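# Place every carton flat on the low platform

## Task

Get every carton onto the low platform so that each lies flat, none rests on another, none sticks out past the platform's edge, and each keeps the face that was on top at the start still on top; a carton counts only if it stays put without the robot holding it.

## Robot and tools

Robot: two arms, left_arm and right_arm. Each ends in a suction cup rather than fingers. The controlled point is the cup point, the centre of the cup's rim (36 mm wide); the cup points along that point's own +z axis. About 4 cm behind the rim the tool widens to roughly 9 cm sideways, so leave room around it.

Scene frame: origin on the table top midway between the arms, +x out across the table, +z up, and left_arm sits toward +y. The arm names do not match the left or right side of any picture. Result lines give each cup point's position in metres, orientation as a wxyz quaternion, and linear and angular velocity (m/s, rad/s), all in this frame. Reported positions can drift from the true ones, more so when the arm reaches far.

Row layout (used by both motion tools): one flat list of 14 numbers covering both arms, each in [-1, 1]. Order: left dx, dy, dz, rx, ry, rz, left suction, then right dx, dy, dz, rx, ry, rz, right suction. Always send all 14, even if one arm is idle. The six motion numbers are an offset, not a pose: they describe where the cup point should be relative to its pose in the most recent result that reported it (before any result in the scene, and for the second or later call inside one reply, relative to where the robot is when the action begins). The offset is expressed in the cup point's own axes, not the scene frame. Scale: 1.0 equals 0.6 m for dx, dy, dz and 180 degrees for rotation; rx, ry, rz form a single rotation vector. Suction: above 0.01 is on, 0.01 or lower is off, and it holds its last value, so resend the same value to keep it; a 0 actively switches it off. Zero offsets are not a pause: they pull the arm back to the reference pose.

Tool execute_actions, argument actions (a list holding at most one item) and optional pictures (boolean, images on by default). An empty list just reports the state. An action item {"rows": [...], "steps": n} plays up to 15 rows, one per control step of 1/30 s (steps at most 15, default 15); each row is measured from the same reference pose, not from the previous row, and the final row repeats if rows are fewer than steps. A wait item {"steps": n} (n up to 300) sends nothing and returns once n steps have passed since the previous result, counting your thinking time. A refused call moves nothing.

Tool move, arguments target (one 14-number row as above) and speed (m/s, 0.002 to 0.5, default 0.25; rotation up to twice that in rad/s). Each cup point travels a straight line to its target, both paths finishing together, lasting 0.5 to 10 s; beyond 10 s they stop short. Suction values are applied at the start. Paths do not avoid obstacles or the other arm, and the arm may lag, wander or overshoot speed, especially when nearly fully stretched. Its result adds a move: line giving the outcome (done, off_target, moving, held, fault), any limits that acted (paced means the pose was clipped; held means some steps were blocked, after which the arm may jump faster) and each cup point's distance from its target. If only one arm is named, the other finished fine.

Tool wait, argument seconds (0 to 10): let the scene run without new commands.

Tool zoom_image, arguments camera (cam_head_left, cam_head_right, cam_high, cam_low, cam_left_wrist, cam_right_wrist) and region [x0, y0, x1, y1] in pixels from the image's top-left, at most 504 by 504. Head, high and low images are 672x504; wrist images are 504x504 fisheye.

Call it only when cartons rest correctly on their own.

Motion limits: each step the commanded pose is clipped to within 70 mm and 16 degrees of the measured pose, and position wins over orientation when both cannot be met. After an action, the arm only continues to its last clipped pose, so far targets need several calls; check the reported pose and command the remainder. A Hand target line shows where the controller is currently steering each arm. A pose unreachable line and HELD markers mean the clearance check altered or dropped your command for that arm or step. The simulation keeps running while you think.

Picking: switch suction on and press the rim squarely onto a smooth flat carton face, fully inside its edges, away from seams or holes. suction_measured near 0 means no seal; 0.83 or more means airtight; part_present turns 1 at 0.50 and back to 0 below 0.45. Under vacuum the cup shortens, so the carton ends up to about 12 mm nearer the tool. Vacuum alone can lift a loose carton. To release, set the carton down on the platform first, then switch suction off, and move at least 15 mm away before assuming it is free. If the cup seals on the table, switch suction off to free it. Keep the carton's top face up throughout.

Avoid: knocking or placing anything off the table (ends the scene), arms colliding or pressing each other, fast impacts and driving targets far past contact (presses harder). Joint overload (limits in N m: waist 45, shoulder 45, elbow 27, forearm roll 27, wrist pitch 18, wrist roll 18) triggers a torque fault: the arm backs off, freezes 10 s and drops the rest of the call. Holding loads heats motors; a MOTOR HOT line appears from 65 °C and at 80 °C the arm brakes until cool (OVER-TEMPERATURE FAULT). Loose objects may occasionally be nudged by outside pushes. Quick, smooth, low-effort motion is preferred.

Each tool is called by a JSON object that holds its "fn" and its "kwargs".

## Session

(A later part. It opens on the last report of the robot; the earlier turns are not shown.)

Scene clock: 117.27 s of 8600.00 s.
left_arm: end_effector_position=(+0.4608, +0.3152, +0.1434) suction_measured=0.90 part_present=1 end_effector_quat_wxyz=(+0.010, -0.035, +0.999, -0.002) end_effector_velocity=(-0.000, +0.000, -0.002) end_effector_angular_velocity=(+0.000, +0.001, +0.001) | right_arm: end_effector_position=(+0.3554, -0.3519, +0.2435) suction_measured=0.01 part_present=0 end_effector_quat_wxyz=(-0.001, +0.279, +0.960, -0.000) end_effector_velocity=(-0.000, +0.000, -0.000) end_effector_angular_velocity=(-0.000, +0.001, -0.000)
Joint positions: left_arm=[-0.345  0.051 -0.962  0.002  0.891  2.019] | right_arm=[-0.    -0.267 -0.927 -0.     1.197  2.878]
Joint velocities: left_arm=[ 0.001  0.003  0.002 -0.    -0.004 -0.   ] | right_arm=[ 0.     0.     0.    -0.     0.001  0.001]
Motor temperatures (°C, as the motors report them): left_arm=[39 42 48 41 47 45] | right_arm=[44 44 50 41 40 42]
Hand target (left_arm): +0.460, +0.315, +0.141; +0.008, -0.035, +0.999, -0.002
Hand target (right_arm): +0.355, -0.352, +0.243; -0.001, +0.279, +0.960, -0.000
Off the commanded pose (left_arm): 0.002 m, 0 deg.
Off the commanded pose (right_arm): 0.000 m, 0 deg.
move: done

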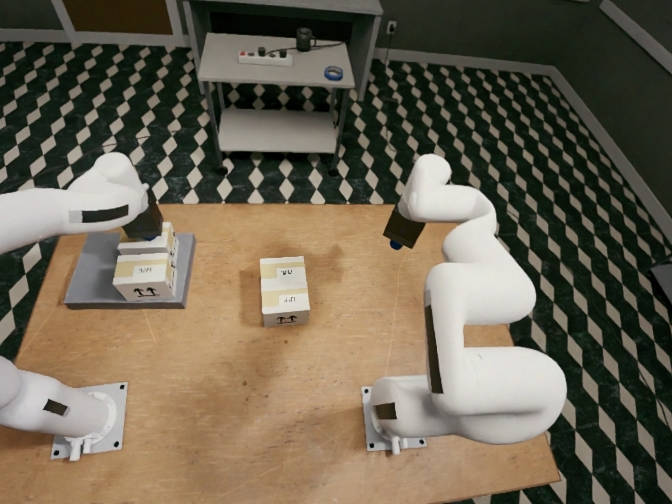

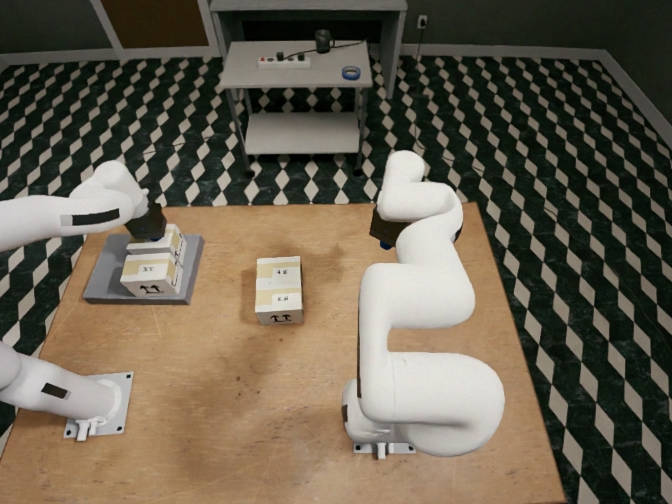

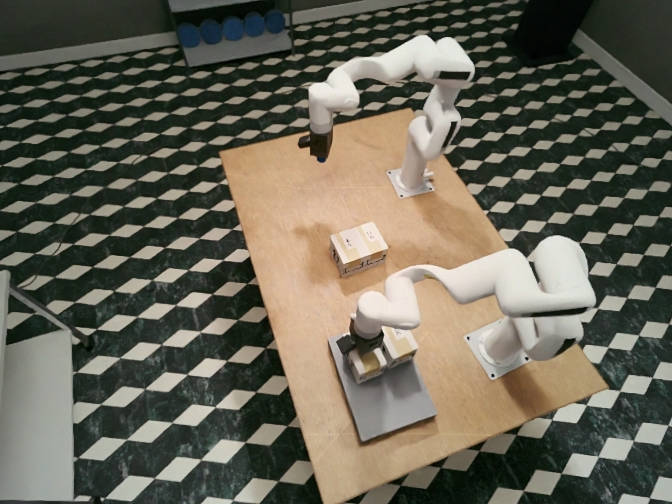

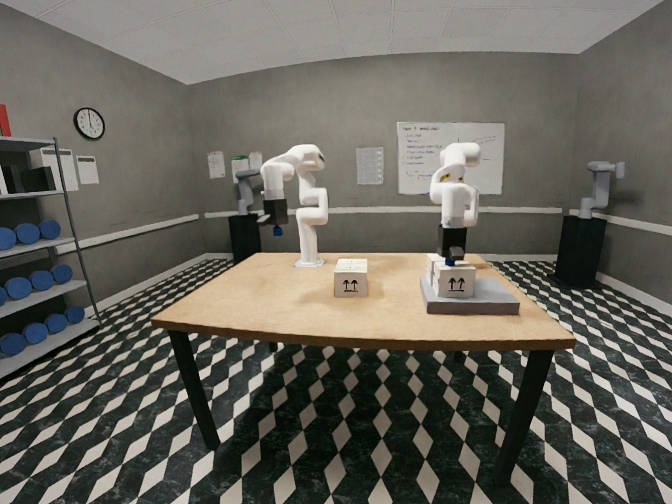

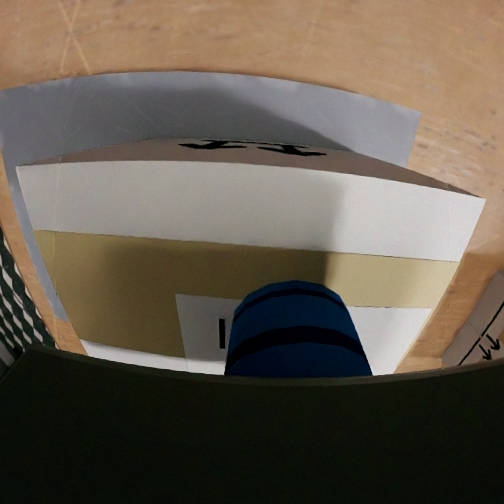

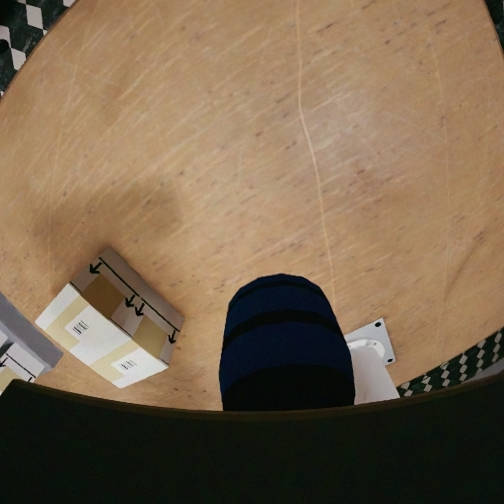

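{"fn": "execute_actions", "kwargs": {"actions": [{"rows":[[0,0,0,0,0,0,0,0,0,0,0,0,0,0]],"steps":6}], "pictures": false}}

{"fn": "move", "kwargs": {"target": [0,0,-0.07,0,0,0.023,0,0,0,0,0,0,0,0], "speed": 0.15}}

{"fn": "move", "kwargs": {"target": [0.17,-0.63,0.07,0,0,0,0,0,0,0,0,0,0,0]}}

Scene clock: 122.63 s of 8600.00 s.
left_arm: end_effector_position=(+0.4602, +0.3153, +0.1428) suction_measured=0.00 part_present=0 end_effector_quat_wxyz=(+0.009, -0.035, +0.999, -0.002) end_effector_velocity=(+0.001, +0.000, +0.001) end_effector_angular_velocity=(+0.000, -0.000, +0.001) | right_arm: end_effector_position=(+0.3554, -0.3519, +0.2435) suction_measured=0.01 part_present=0 end_effector_quat_wxyz=(-0.001, +0.279, +0.960, -0.000) end_effector_velocity=(+0.000, -0.000, -0.000) end_effector_angular_velocity=(+0.000, -0.000, -0.000)
Joint positions: left_arm=[-0.345  0.051 -0.96   0.002  0.891  2.019] | right_arm=[-0.    -0.267 -0.927 -0.     1.197  2.878]
Joint velocities: left_arm=[ 0.001  0.001 -0.005  0.     0.004 -0.   ] | right_arm=[-0.     0.     0.     0.    -0.001  0.   ]
Motor temperatures (°C, as the motors report them): left_arm=[39 42 46 41 47 45] | right_arm=[44 44 50 41 40 42]
Hand target (left_arm): +0.461, +0.315, +0.143; +0.010, -0.035, +0.999, -0.002
Hand target (right_arm): +0.355, -0.352, +0.243; -0.001, +0.279, +0.960, -0.000
Off the commanded pose (left_arm): 0.001 m, 0 deg.
Off the commanded pose (right_arm): 0.000 m, 0 deg.
Steps of this call (steps 1 to 90: nothing new was sent; then 2.17 s passed at rest; steps 91 to 96: all 6 steps of this action). Readings (end_effector_position | what the end effector reports):
91: left_arm (+0.4601, +0.3154, +0.1422) | right_arm (+0.3554, -0.3519, +0.2435) | left_arm suction_measured=0.85 part_present=1 | right_arm suction_measured=0.01 part_present=0
92: left_arm (+0.4602, +0.3153, +0.1425) | right_arm (+0.3554, -0.3519, +0.2435) | left_arm suction_measured=0.44 part_present=0 | right_arm suction_measured=0.01 part_present=0
94: left_arm (+0.4602, +0.3153, +0.1427) | right_arm (+0.3554, -0.3519, +0.2435) | left_arm suction_measured=0.00 part_present=0 | right_arm suction_measured=0.01 part_present=0
96: the state above

Scene clock: 123.67 s of 8600.00 s.
left_arm: end_effector_position=(+0.4594, +0.3158, +0.1841) suction_measured=0.00 part_present=0 end_effector_quat_wxyz=(+0.009, +0.000, +1.000, -0.002) end_effector_velocity=(+0.003, -0.001, +0.005) end_effector_angular_velocity=(-0.003, -0.011, -0.001) | right_arm: end_effector_position=(+0.3554, -0.3519, +0.2435) suction_measured=0.01 part_present=0 end_effector_quat_wxyz=(-0.001, +0.279, +0.960, -0.000) end_effector_velocity=(+0.000, -0.000, +0.000) end_effector_angular_velocity=(-0.000, -0.001, -0.000)
Joint positions: left_arm=[-0.345 -0.005 -1.022  0.002  1.009  2.091] | right_arm=[-0.    -0.267 -0.927 -0.     1.197  2.878]
Joint velocities: left_arm=[-0.    -0.005 -0.007 -0.     0.001  0.001] | right_arm=[-0.    -0.     0.    -0.    -0.001  0.   ]
Motor temperatures (°C, as the motors report them): left_arm=[39 42 46 41 47 45] | right_arm=[44 44 50 41 40 42]
Hand target (left_arm): +0.460, +0.316, +0.185; +0.009, +0.000, +1.000, -0.002
Hand target (right_arm): +0.355, -0.352, +0.243; -0.001, +0.279, +0.960, -0.000
Off the commanded pose (left_arm): 0.001 m, 0 deg.
Off the commanded pose (right_arm): 0.000 m, 0 deg.
move: done

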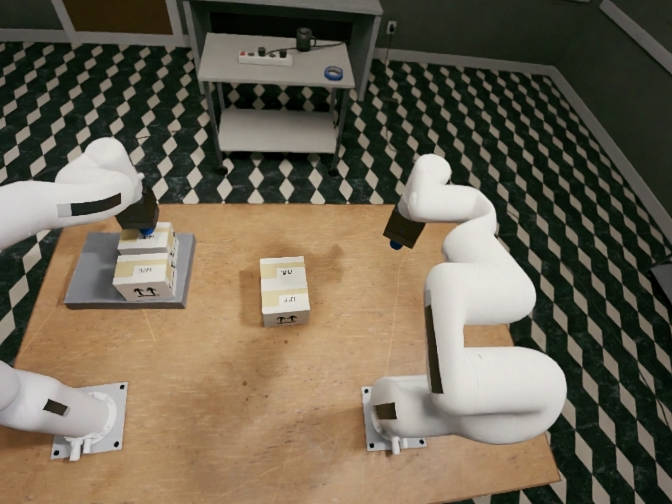

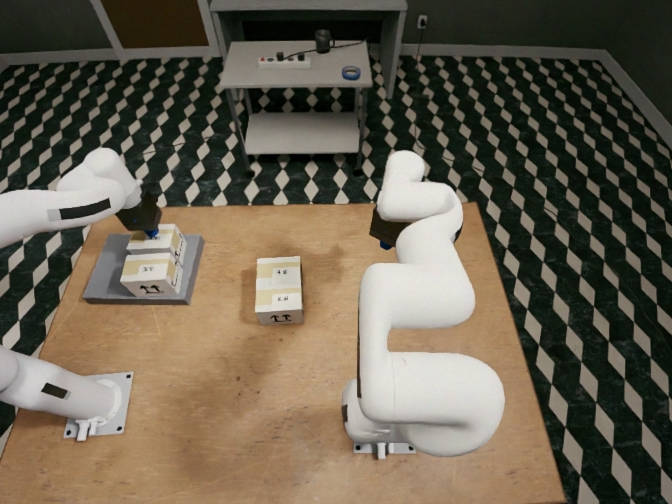

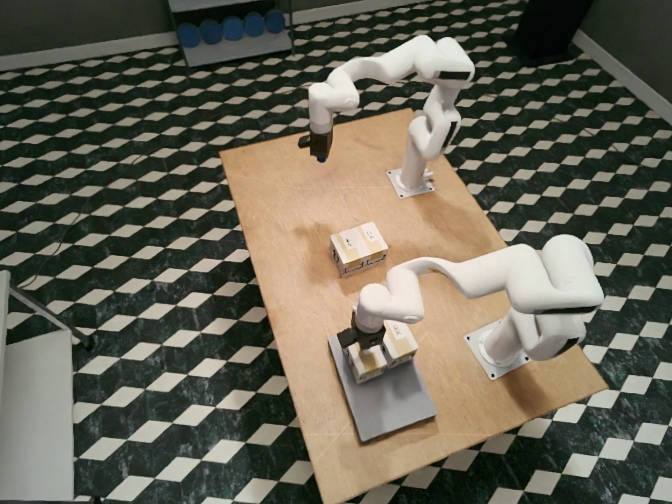

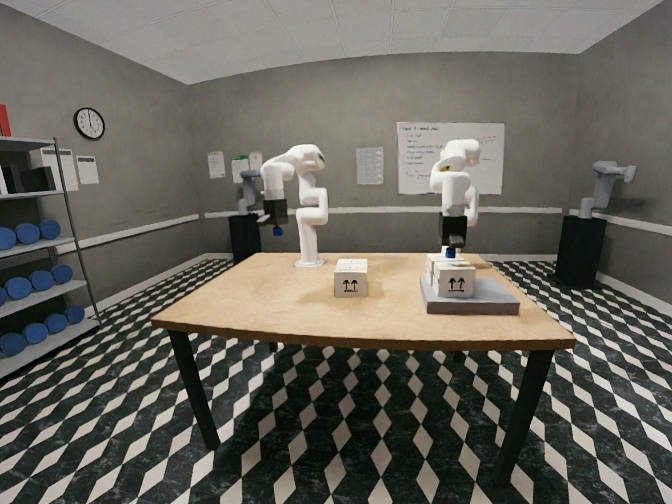

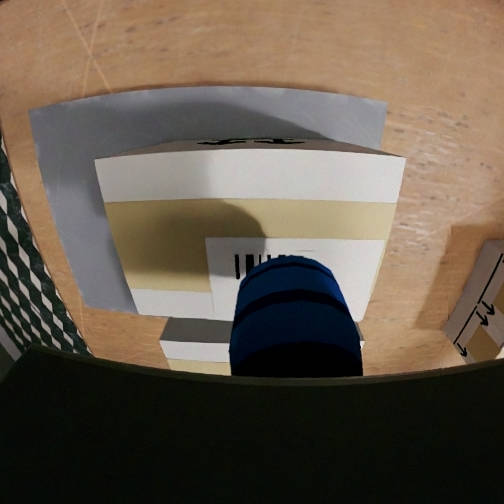

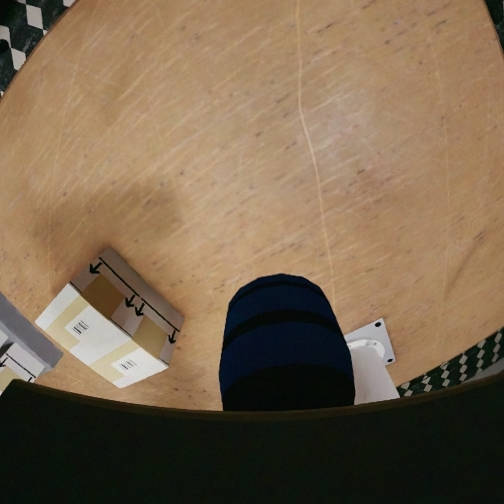

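Scene clock: 125.77 s of 8600.00 s.
left_arm: end_effector_position=(+0.3571, -0.0634, +0.1433) suction_measured=0.00 part_present=0 end_effector_quat_wxyz=(+0.008, +0.000, +1.000, -0.005) end_effector_velocity=(-0.002, -0.001, -0.001) end_effector_angular_velocity=(+0.003, +0.002, -0.002) | right_arm: end_effector_position=(+0.3554, -0.3519, +0.2435) suction_measured=0.01 part_present=0 end_effector_quat_wxyz=(-0.001, +0.279, +0.960, -0.000) end_effector_velocity=(+0.000, -0.000, +0.000) end_effector_angular_velocity=(-0.000, -0.001, -0.000)
Joint positions: left_arm=[-1.047  0.525 -1.624  0.009  1.083  1.385] | right_arm=[-0.    -0.267 -0.927 -0.     1.197  2.878]
Joint velocities: left_arm=[-0.003  0.004 -0.004 -0.     0.004 -0.001] | right_arm=[-0.    -0.     0.    -0.    -0.001  0.   ]
Motor temperatures (°C, as the motors report them): left_arm=[39 42 46 41 47 45] | right_arm=[44 44 50 41 40 42]
Hand target (left_arm): +0.357, -0.064, +0.143; +0.008, +0.000, +1.000, -0.004
Hand target (right_arm): +0.355, -0.352, +0.243; -0.001, +0.279, +0.960, -0.000
Off the commanded pose (left_arm): 0.002 m, 0 deg.
Off the commanded pose (right_arm): 0.000 m, 0 deg.
move: done

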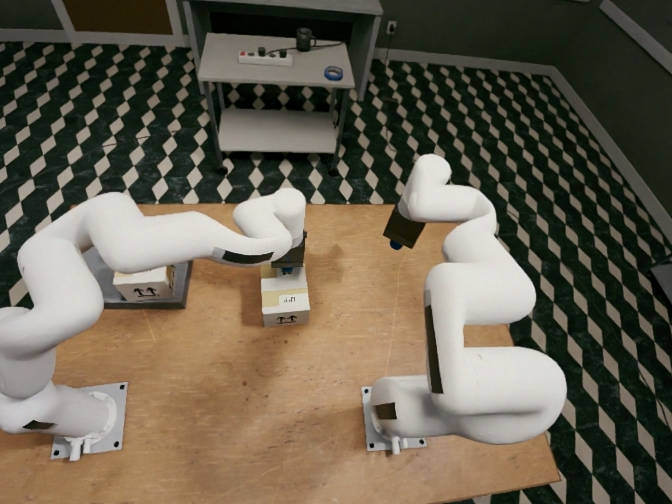

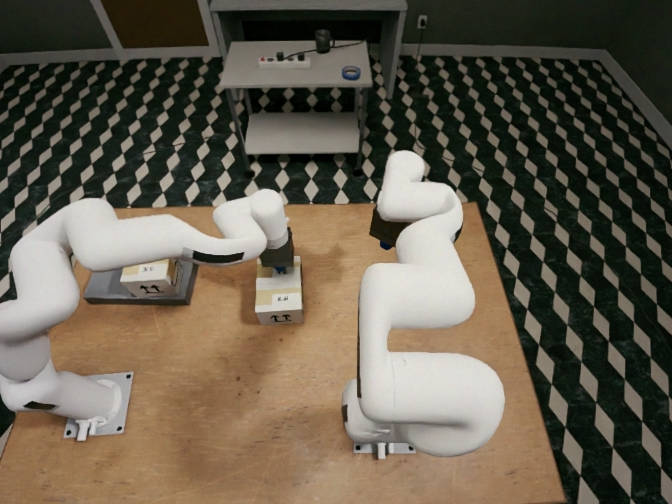

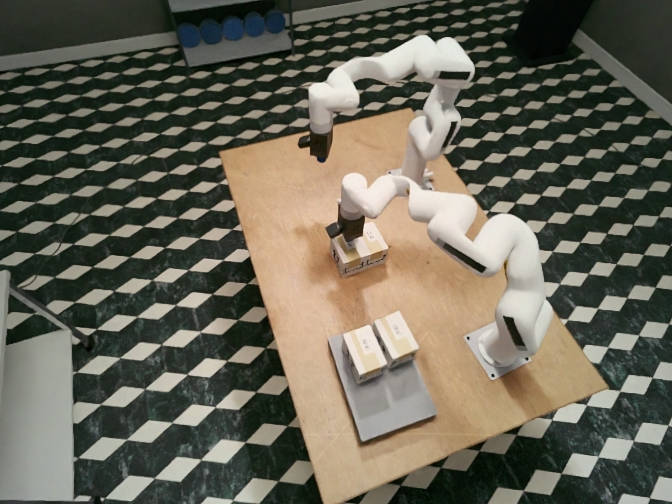

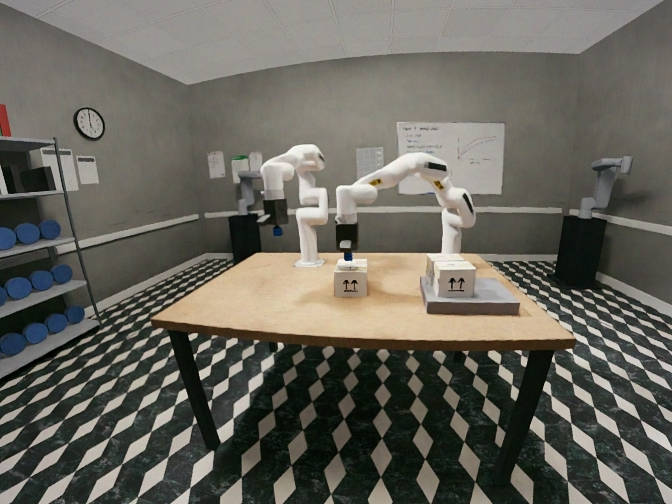

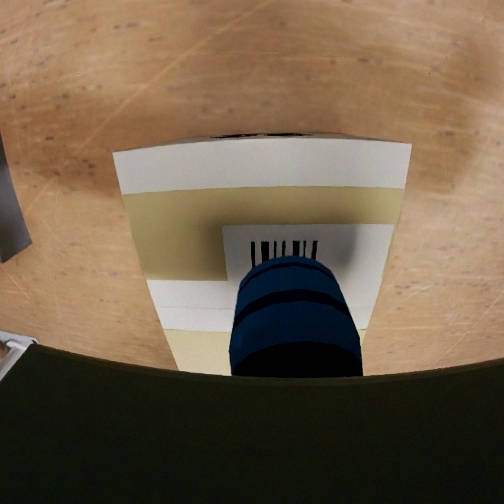

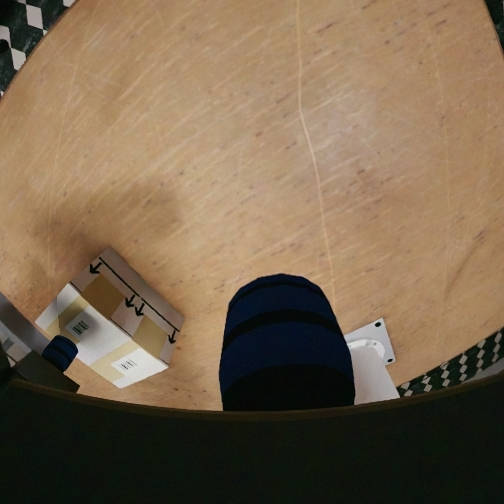

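{"fn": "move", "kwargs": {"target": [0,0,0.075,0,0,0,1,0,0,0,0,0,0,0], "speed": 0.06}}

{"fn": "move", "kwargs": {"target": [0,0,-0.27,0,0,0,1,0,0,0,0,0,0,0], "speed": 0.2}}

Scene clock: 130.90 s of 8600.00 s.
left_arm: end_effector_position=(+0.3574, -0.0637, +0.0980) suction_measured=0.88 part_present=1 end_effector_quat_wxyz=(+0.008, +0.000, +1.000, -0.004) end_effector_velocity=(+0.002, -0.003, +0.004) end_effector_angular_velocity=(-0.010, -0.007, +0.000) | right_arm: end_effector_position=(+0.3554, -0.3519, +0.2435) suction_measured=0.01 part_present=0 end_effector_quat_wxyz=(-0.001, +0.279, +0.960, -0.000) end_effector_velocity=(+0.000, +0.000, +0.000) end_effector_angular_velocity=(+0.000, -0.000, -0.000)
Joint positions: left_arm=[-1.047  0.578 -1.573  0.009  0.98   1.385] | right_arm=[-0.    -0.267 -0.927 -0.     1.197  2.878]
Joint velocities: left_arm=[ 0.    -0.003 -0.004  0.    -0.005 -0.   ] | right_arm=[ 0. -0. -0.  0. -0.  0.]
Motor temperatures (°C, as the motors report them): left_arm=[39 43 47 41 47 45] | right_arm=[44 44 50 41 40 42]
Hand target (left_arm): +0.358, -0.064, +0.098; +0.008, +0.000, +1.000, -0.005
Hand target (right_arm): +0.355, -0.352, +0.243; -0.001, +0.279, +0.960, -0.000
Off the commanded pose (left_arm): 0.001 m, 0 deg.
Off the commanded pose (right_arm): 0.000 m, 0 deg.
After step 90, 1.07 s passed at rest.
move: done

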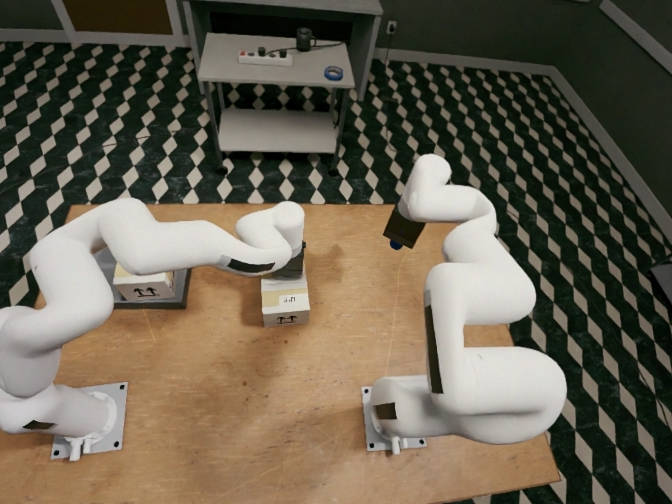

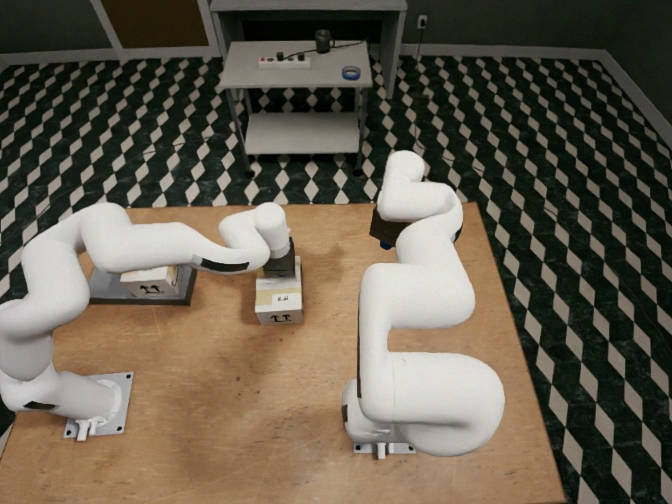

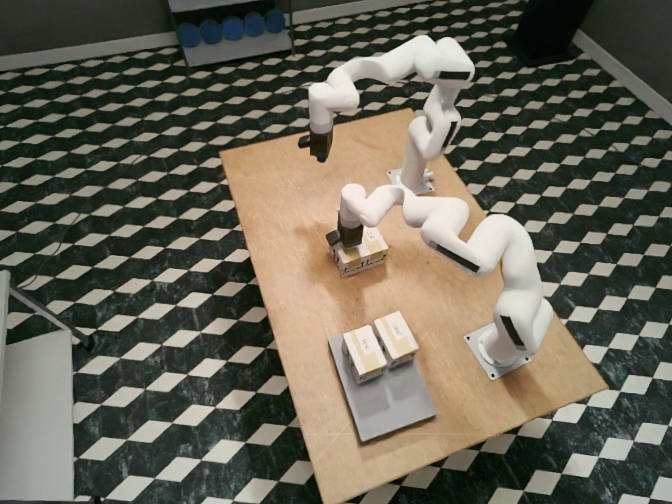

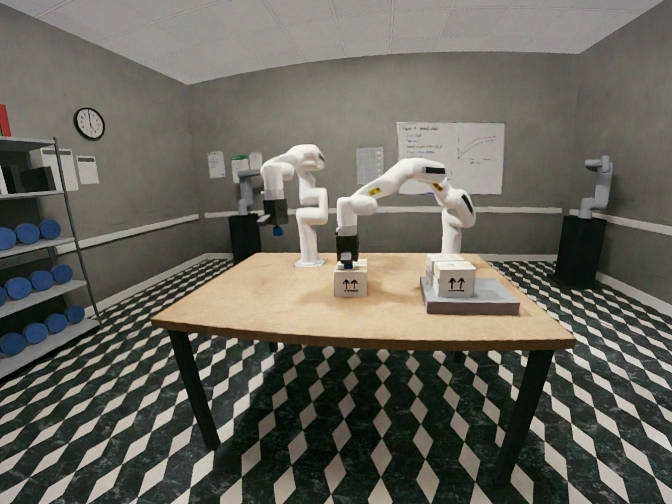

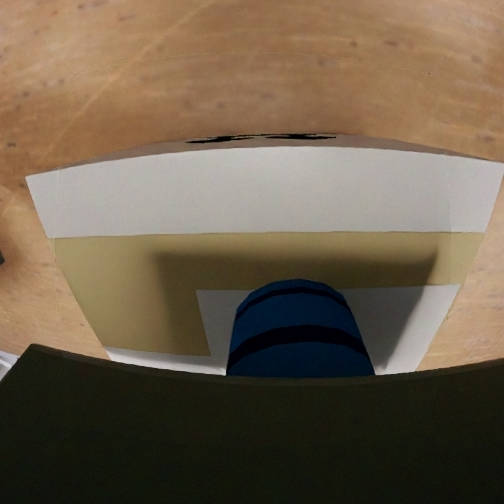

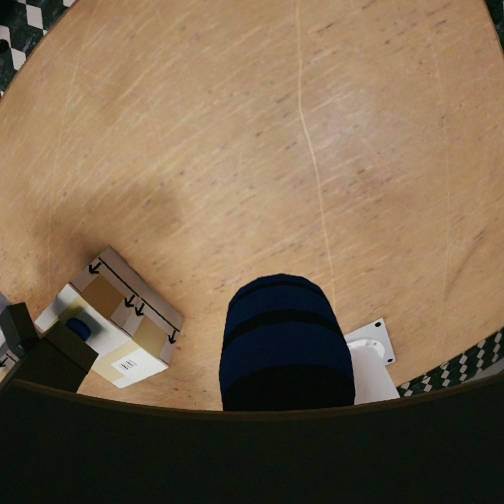

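Scene clock: 132.20 s of 8600.00 s.
left_arm: end_effector_position=(+0.3556, -0.0621, +0.2591) suction_measured=0.90 part_present=1 end_effector_quat_wxyz=(+0.007, -0.000, +1.000, -0.003) end_effector_velocity=(+0.003, -0.004, +0.014) end_effector_angular_velocity=(-0.024, -0.017, +0.001) | right_arm: end_effector_position=(+0.3554, -0.3519, +0.2435) suction_measured=0.01 part_present=0 end_effector_quat_wxyz=(-0.001, +0.279, +0.960, -0.000) end_effector_velocity=(-0.000, +0.000, -0.000) end_effector_angular_velocity=(+0.000, +0.001, +0.001)
Joint positions: left_arm=[-1.048  0.473 -1.879  0.008  1.392  1.385] | right_arm=[-0.    -0.267 -0.927 -0.     1.197  2.878]
Joint velocities: left_arm=[ 0.001 -0.01  -0.018 -0.    -0.001 -0.   ] | right_arm=[ 0.     0.     0.     0.     0.001 -0.   ]
Motor temperatures (°C, as the motors report them): left_arm=[39 43 47 41 47 45] | right_arm=[44 44 50 41 40 42]
Hand target (left_arm): +0.356, -0.062, +0.260; +0.008, -0.000, +1.000, -0.004
Hand target (right_arm): +0.355, -0.352, +0.243; -0.001, +0.279, +0.960, -0.000
Off the commanded pose (left_arm): 0.001 m, 0 deg.
Off the commanded pose (right_arm): 0.000 m, 0 deg.
move: done

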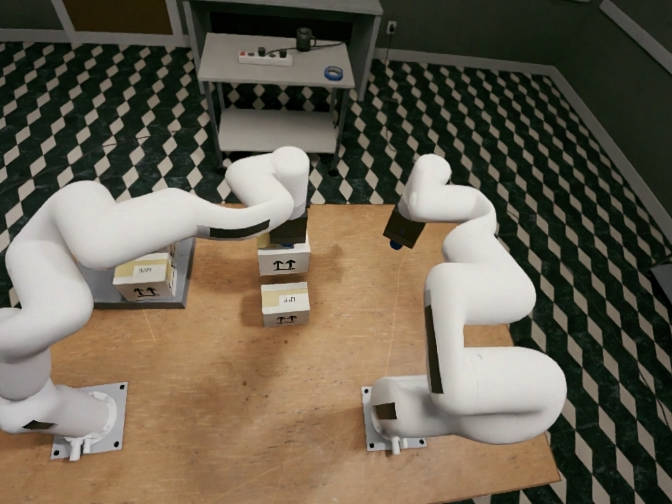

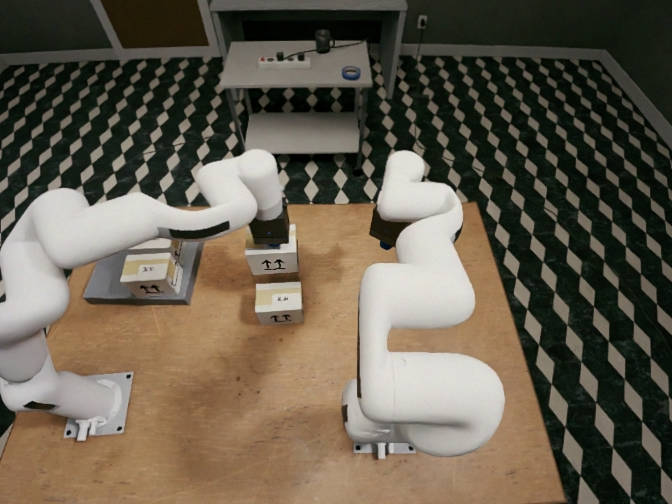

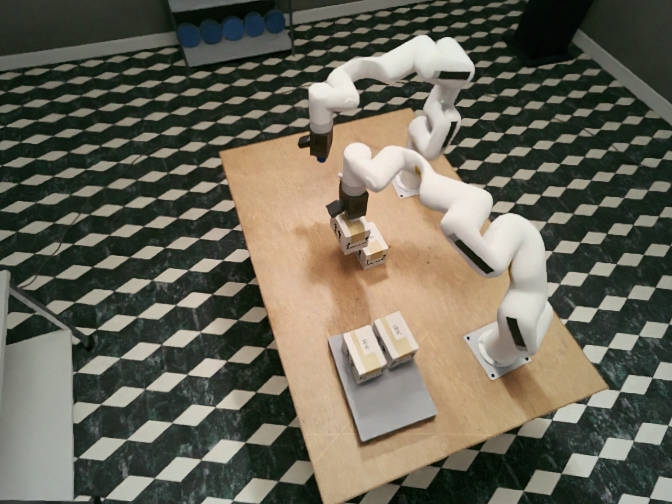

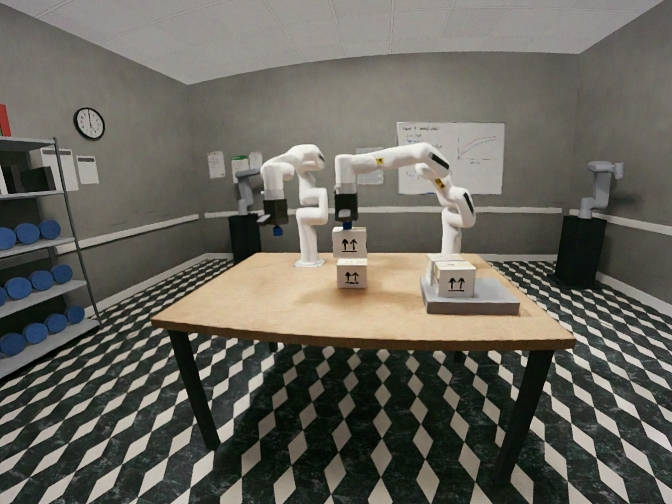

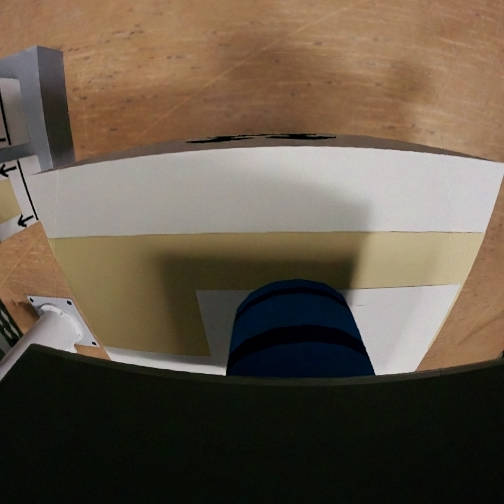

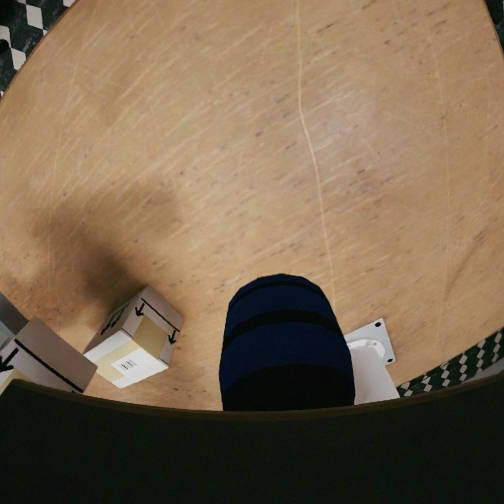

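To (.46,.45): dx=-.104/.6, dy=.512/.6.

{"fn": "move", "kwargs": {"target": [-0.174,0.853,0,0,0,0,1,0,0,0,0,0,0,0], "speed": 0.25}}

{"fn": "move", "kwargs": {"target": [0,0,0.18,0,0,0,1,0,0,0,0,0,0,0], "speed": 0.12}}

Scene clock: 137.57 s of 8600.00 s.
left_arm: end_effector_position=(+0.4606, +0.4507, +0.2585) suction_measured=0.90 part_present=1 end_effector_quat_wxyz=(+0.008, +0.000, +1.000, +0.001) end_effector_velocity=(+0.001, +0.003, +0.001) end_effector_angular_velocity=(+0.000, -0.003, +0.002) | right_arm: end_effector_position=(+0.3554, -0.3519, +0.2435) suction_measured=0.01 part_present=0 end_effector_quat_wxyz=(-0.001, +0.279, +0.960, -0.000) end_effector_velocity=(+0.000, +0.000, -0.000) end_effector_angular_velocity=(+0.000, -0.000, +0.000)
Joint positions: left_arm=[-0.051 -0.109 -1.124  0.001  1.218  2.385] | right_arm=[-0.    -0.267 -0.927 -0.     1.197  2.878]
Joint velocities: left_arm=[ 0.006  0.001 -0.003  0.    -0.001  0.003] | right_arm=[ 0.  0. -0.  0. -0. -0.]
Motor temperatures (°C, as the motors report them): left_arm=[39 43 48 41 47 45] | right_arm=[44 44 50 41 40 42]
Hand target (left_arm): +0.461, +0.451, +0.258; +0.008, -0.000, +1.000, +0.001
Hand target (right_arm): +0.355, -0.352, +0.243; -0.001, +0.279, +0.960, -0.000
Off the commanded pose (left_arm): 0.002 m, 0 deg.
Off the commanded pose (right_arm): 0.000 m, 0 deg.
move: done

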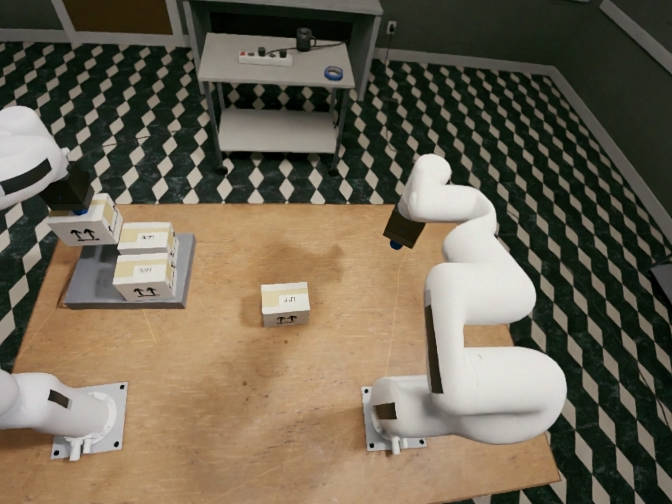

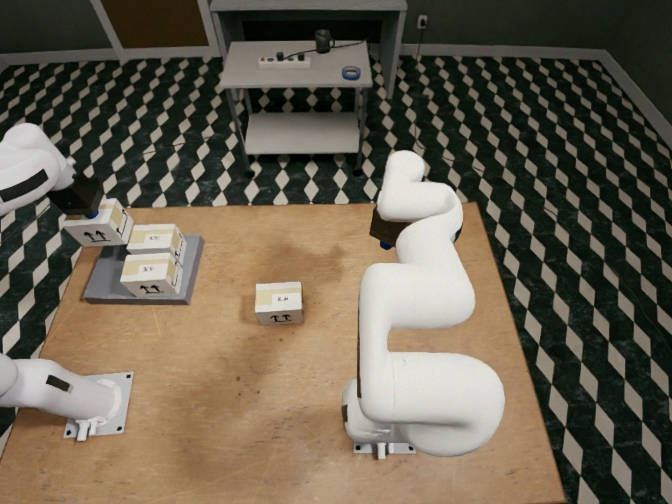

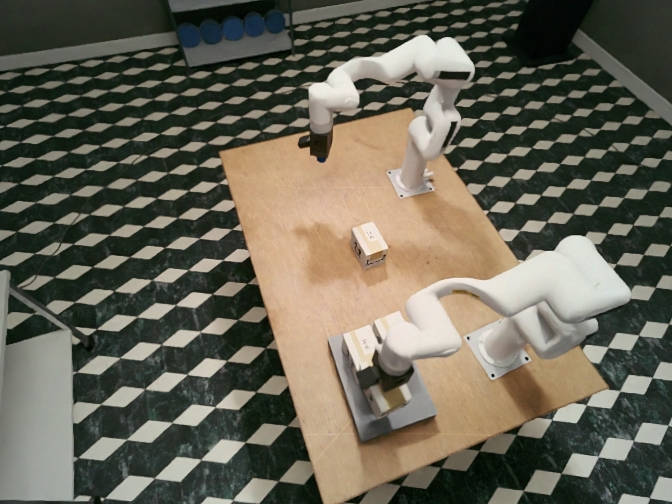

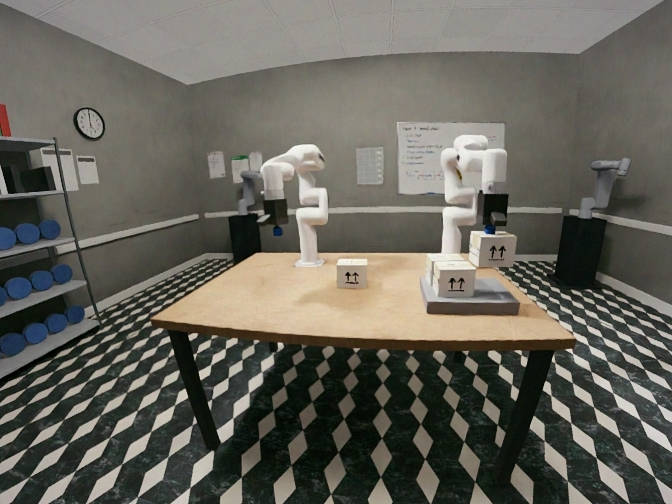

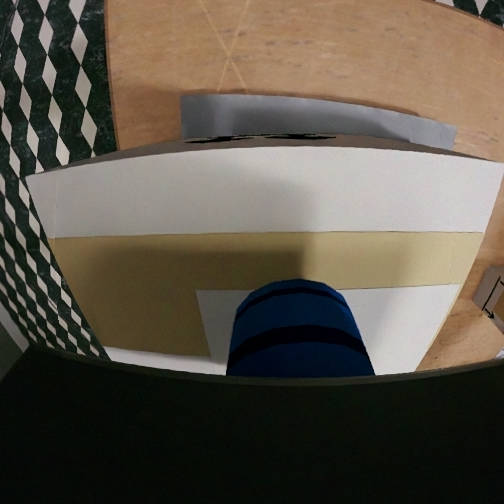

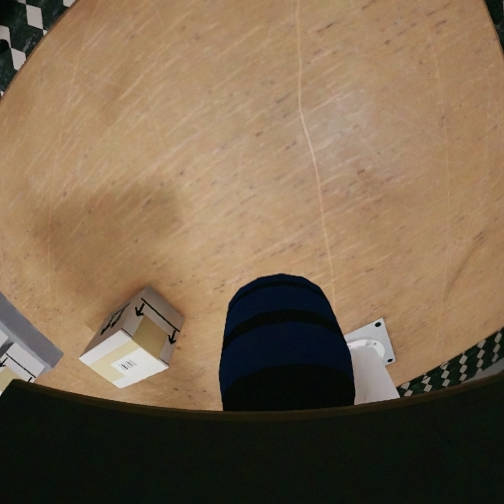

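Scene clock: 148.10 s of 8600.00 s.
left_arm: end_effector_position=(+0.4871, +0.4549, +0.2578) suction_measured=0.90 part_present=1 end_effector_quat_wxyz=(+0.057, -0.002, +0.998, +0.004) end_effector_velocity=(-0.000, -0.000, +0.000) end_effector_angular_velocity=(+0.000, -0.000, -0.001) | right_arm: end_effector_position=(+0.3554, -0.3519, +0.2435) suction_measured=0.01 part_present=0 end_effector_quat_wxyz=(-0.001, +0.279, +0.960, -0.000) end_effector_velocity=(+0.000, -0.000, -0.000) end_effector_angular_velocity=(-0.000, -0.000, -0.001)
Joint positions: left_arm=[-0.045 -0.099 -1.106  0.005  1.091  2.386] | right_arm=[-0.    -0.267 -0.927 -0.     1.197  2.878]
Joint velocities: left_arm=[-0.001 -0.001  0.     0.     0.001 -0.   ] | right_arm=[-0.     0.     0.    -0.    -0.     0.001]
Motor temperatures (°C, as the motors report them): left_arm=[39 43 50 41 47 45] | right_arm=[44 44 50 41 40 42]
Hand target (left_arm): +0.487, +0.455, +0.258; +0.057, -0.002, +0.998, +0.004
Hand target (right_arm): +0.355, -0.352, +0.243; -0.001, +0.279, +0.960, -0.000
Off the commanded pose (left_arm): 0.110 m, 6 deg.
Off the commanded pose (right_arm): 0.000 m, 0 deg.
TORQUE FAULT: the external load on joint 3 (elbow) of the left arm reached its load limit, and that arm stopped for 10 seconds. A torque fault stops only its own arm. That arm's remaining commands of this call were not run. Joint 3 (elbow) of that arm moved back by up to 3 degrees. That arm holds there, with its suction number unchanged, and accepts commands again: back off and push less far. That arm stops again, at the same cost, whenever a joint's load reaches its limit.
move: fault (left_arm); limits=paced

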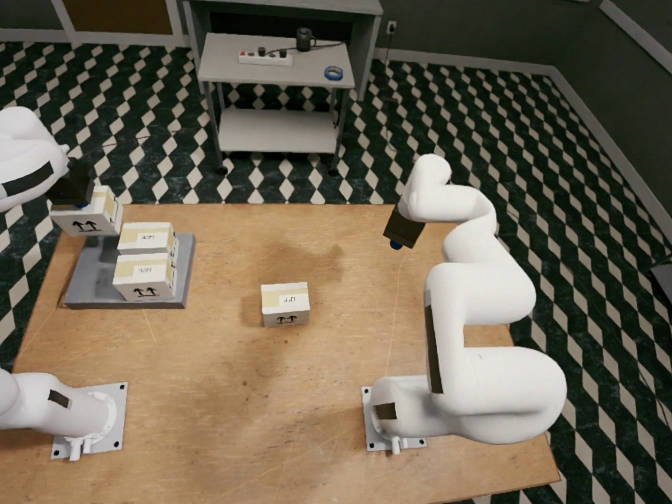

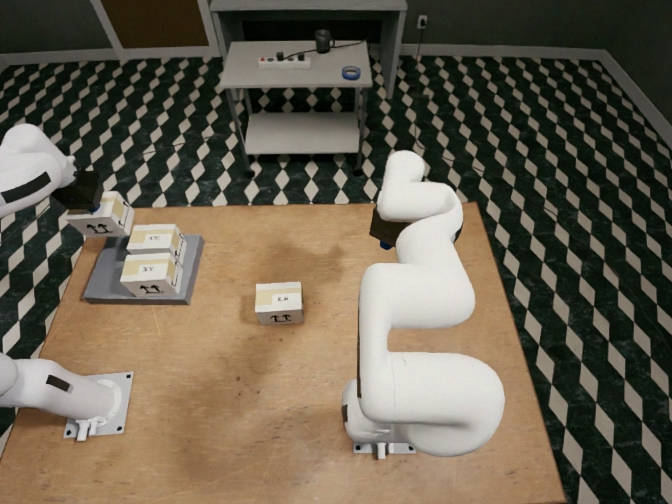

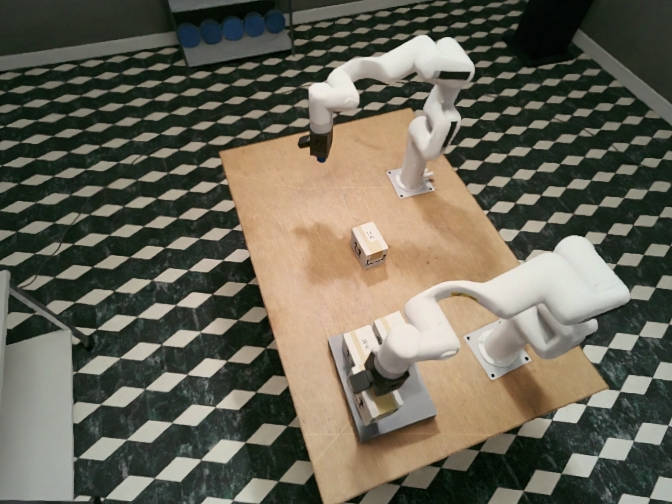

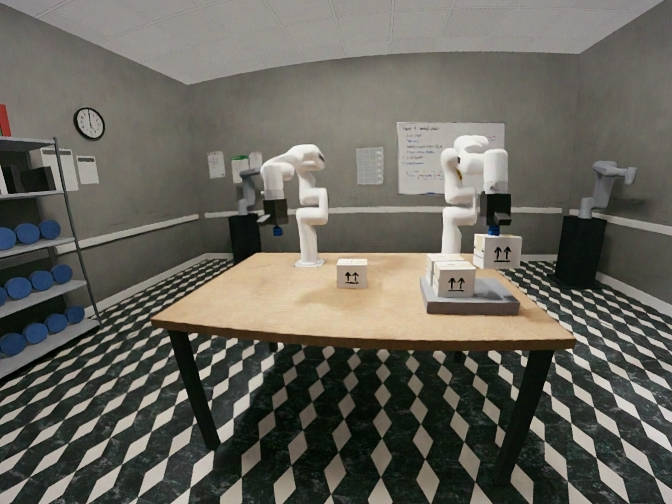

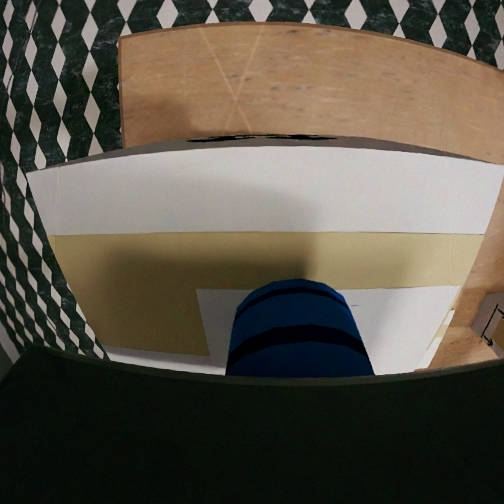

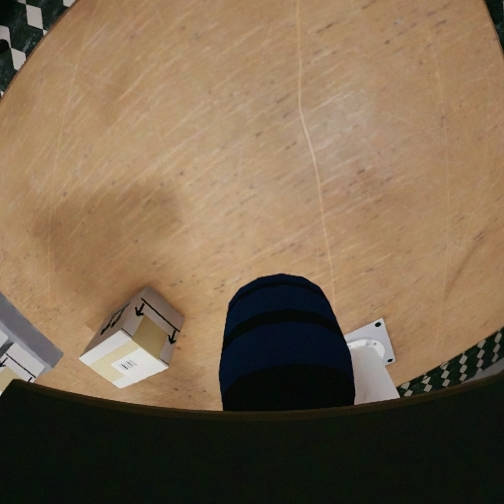

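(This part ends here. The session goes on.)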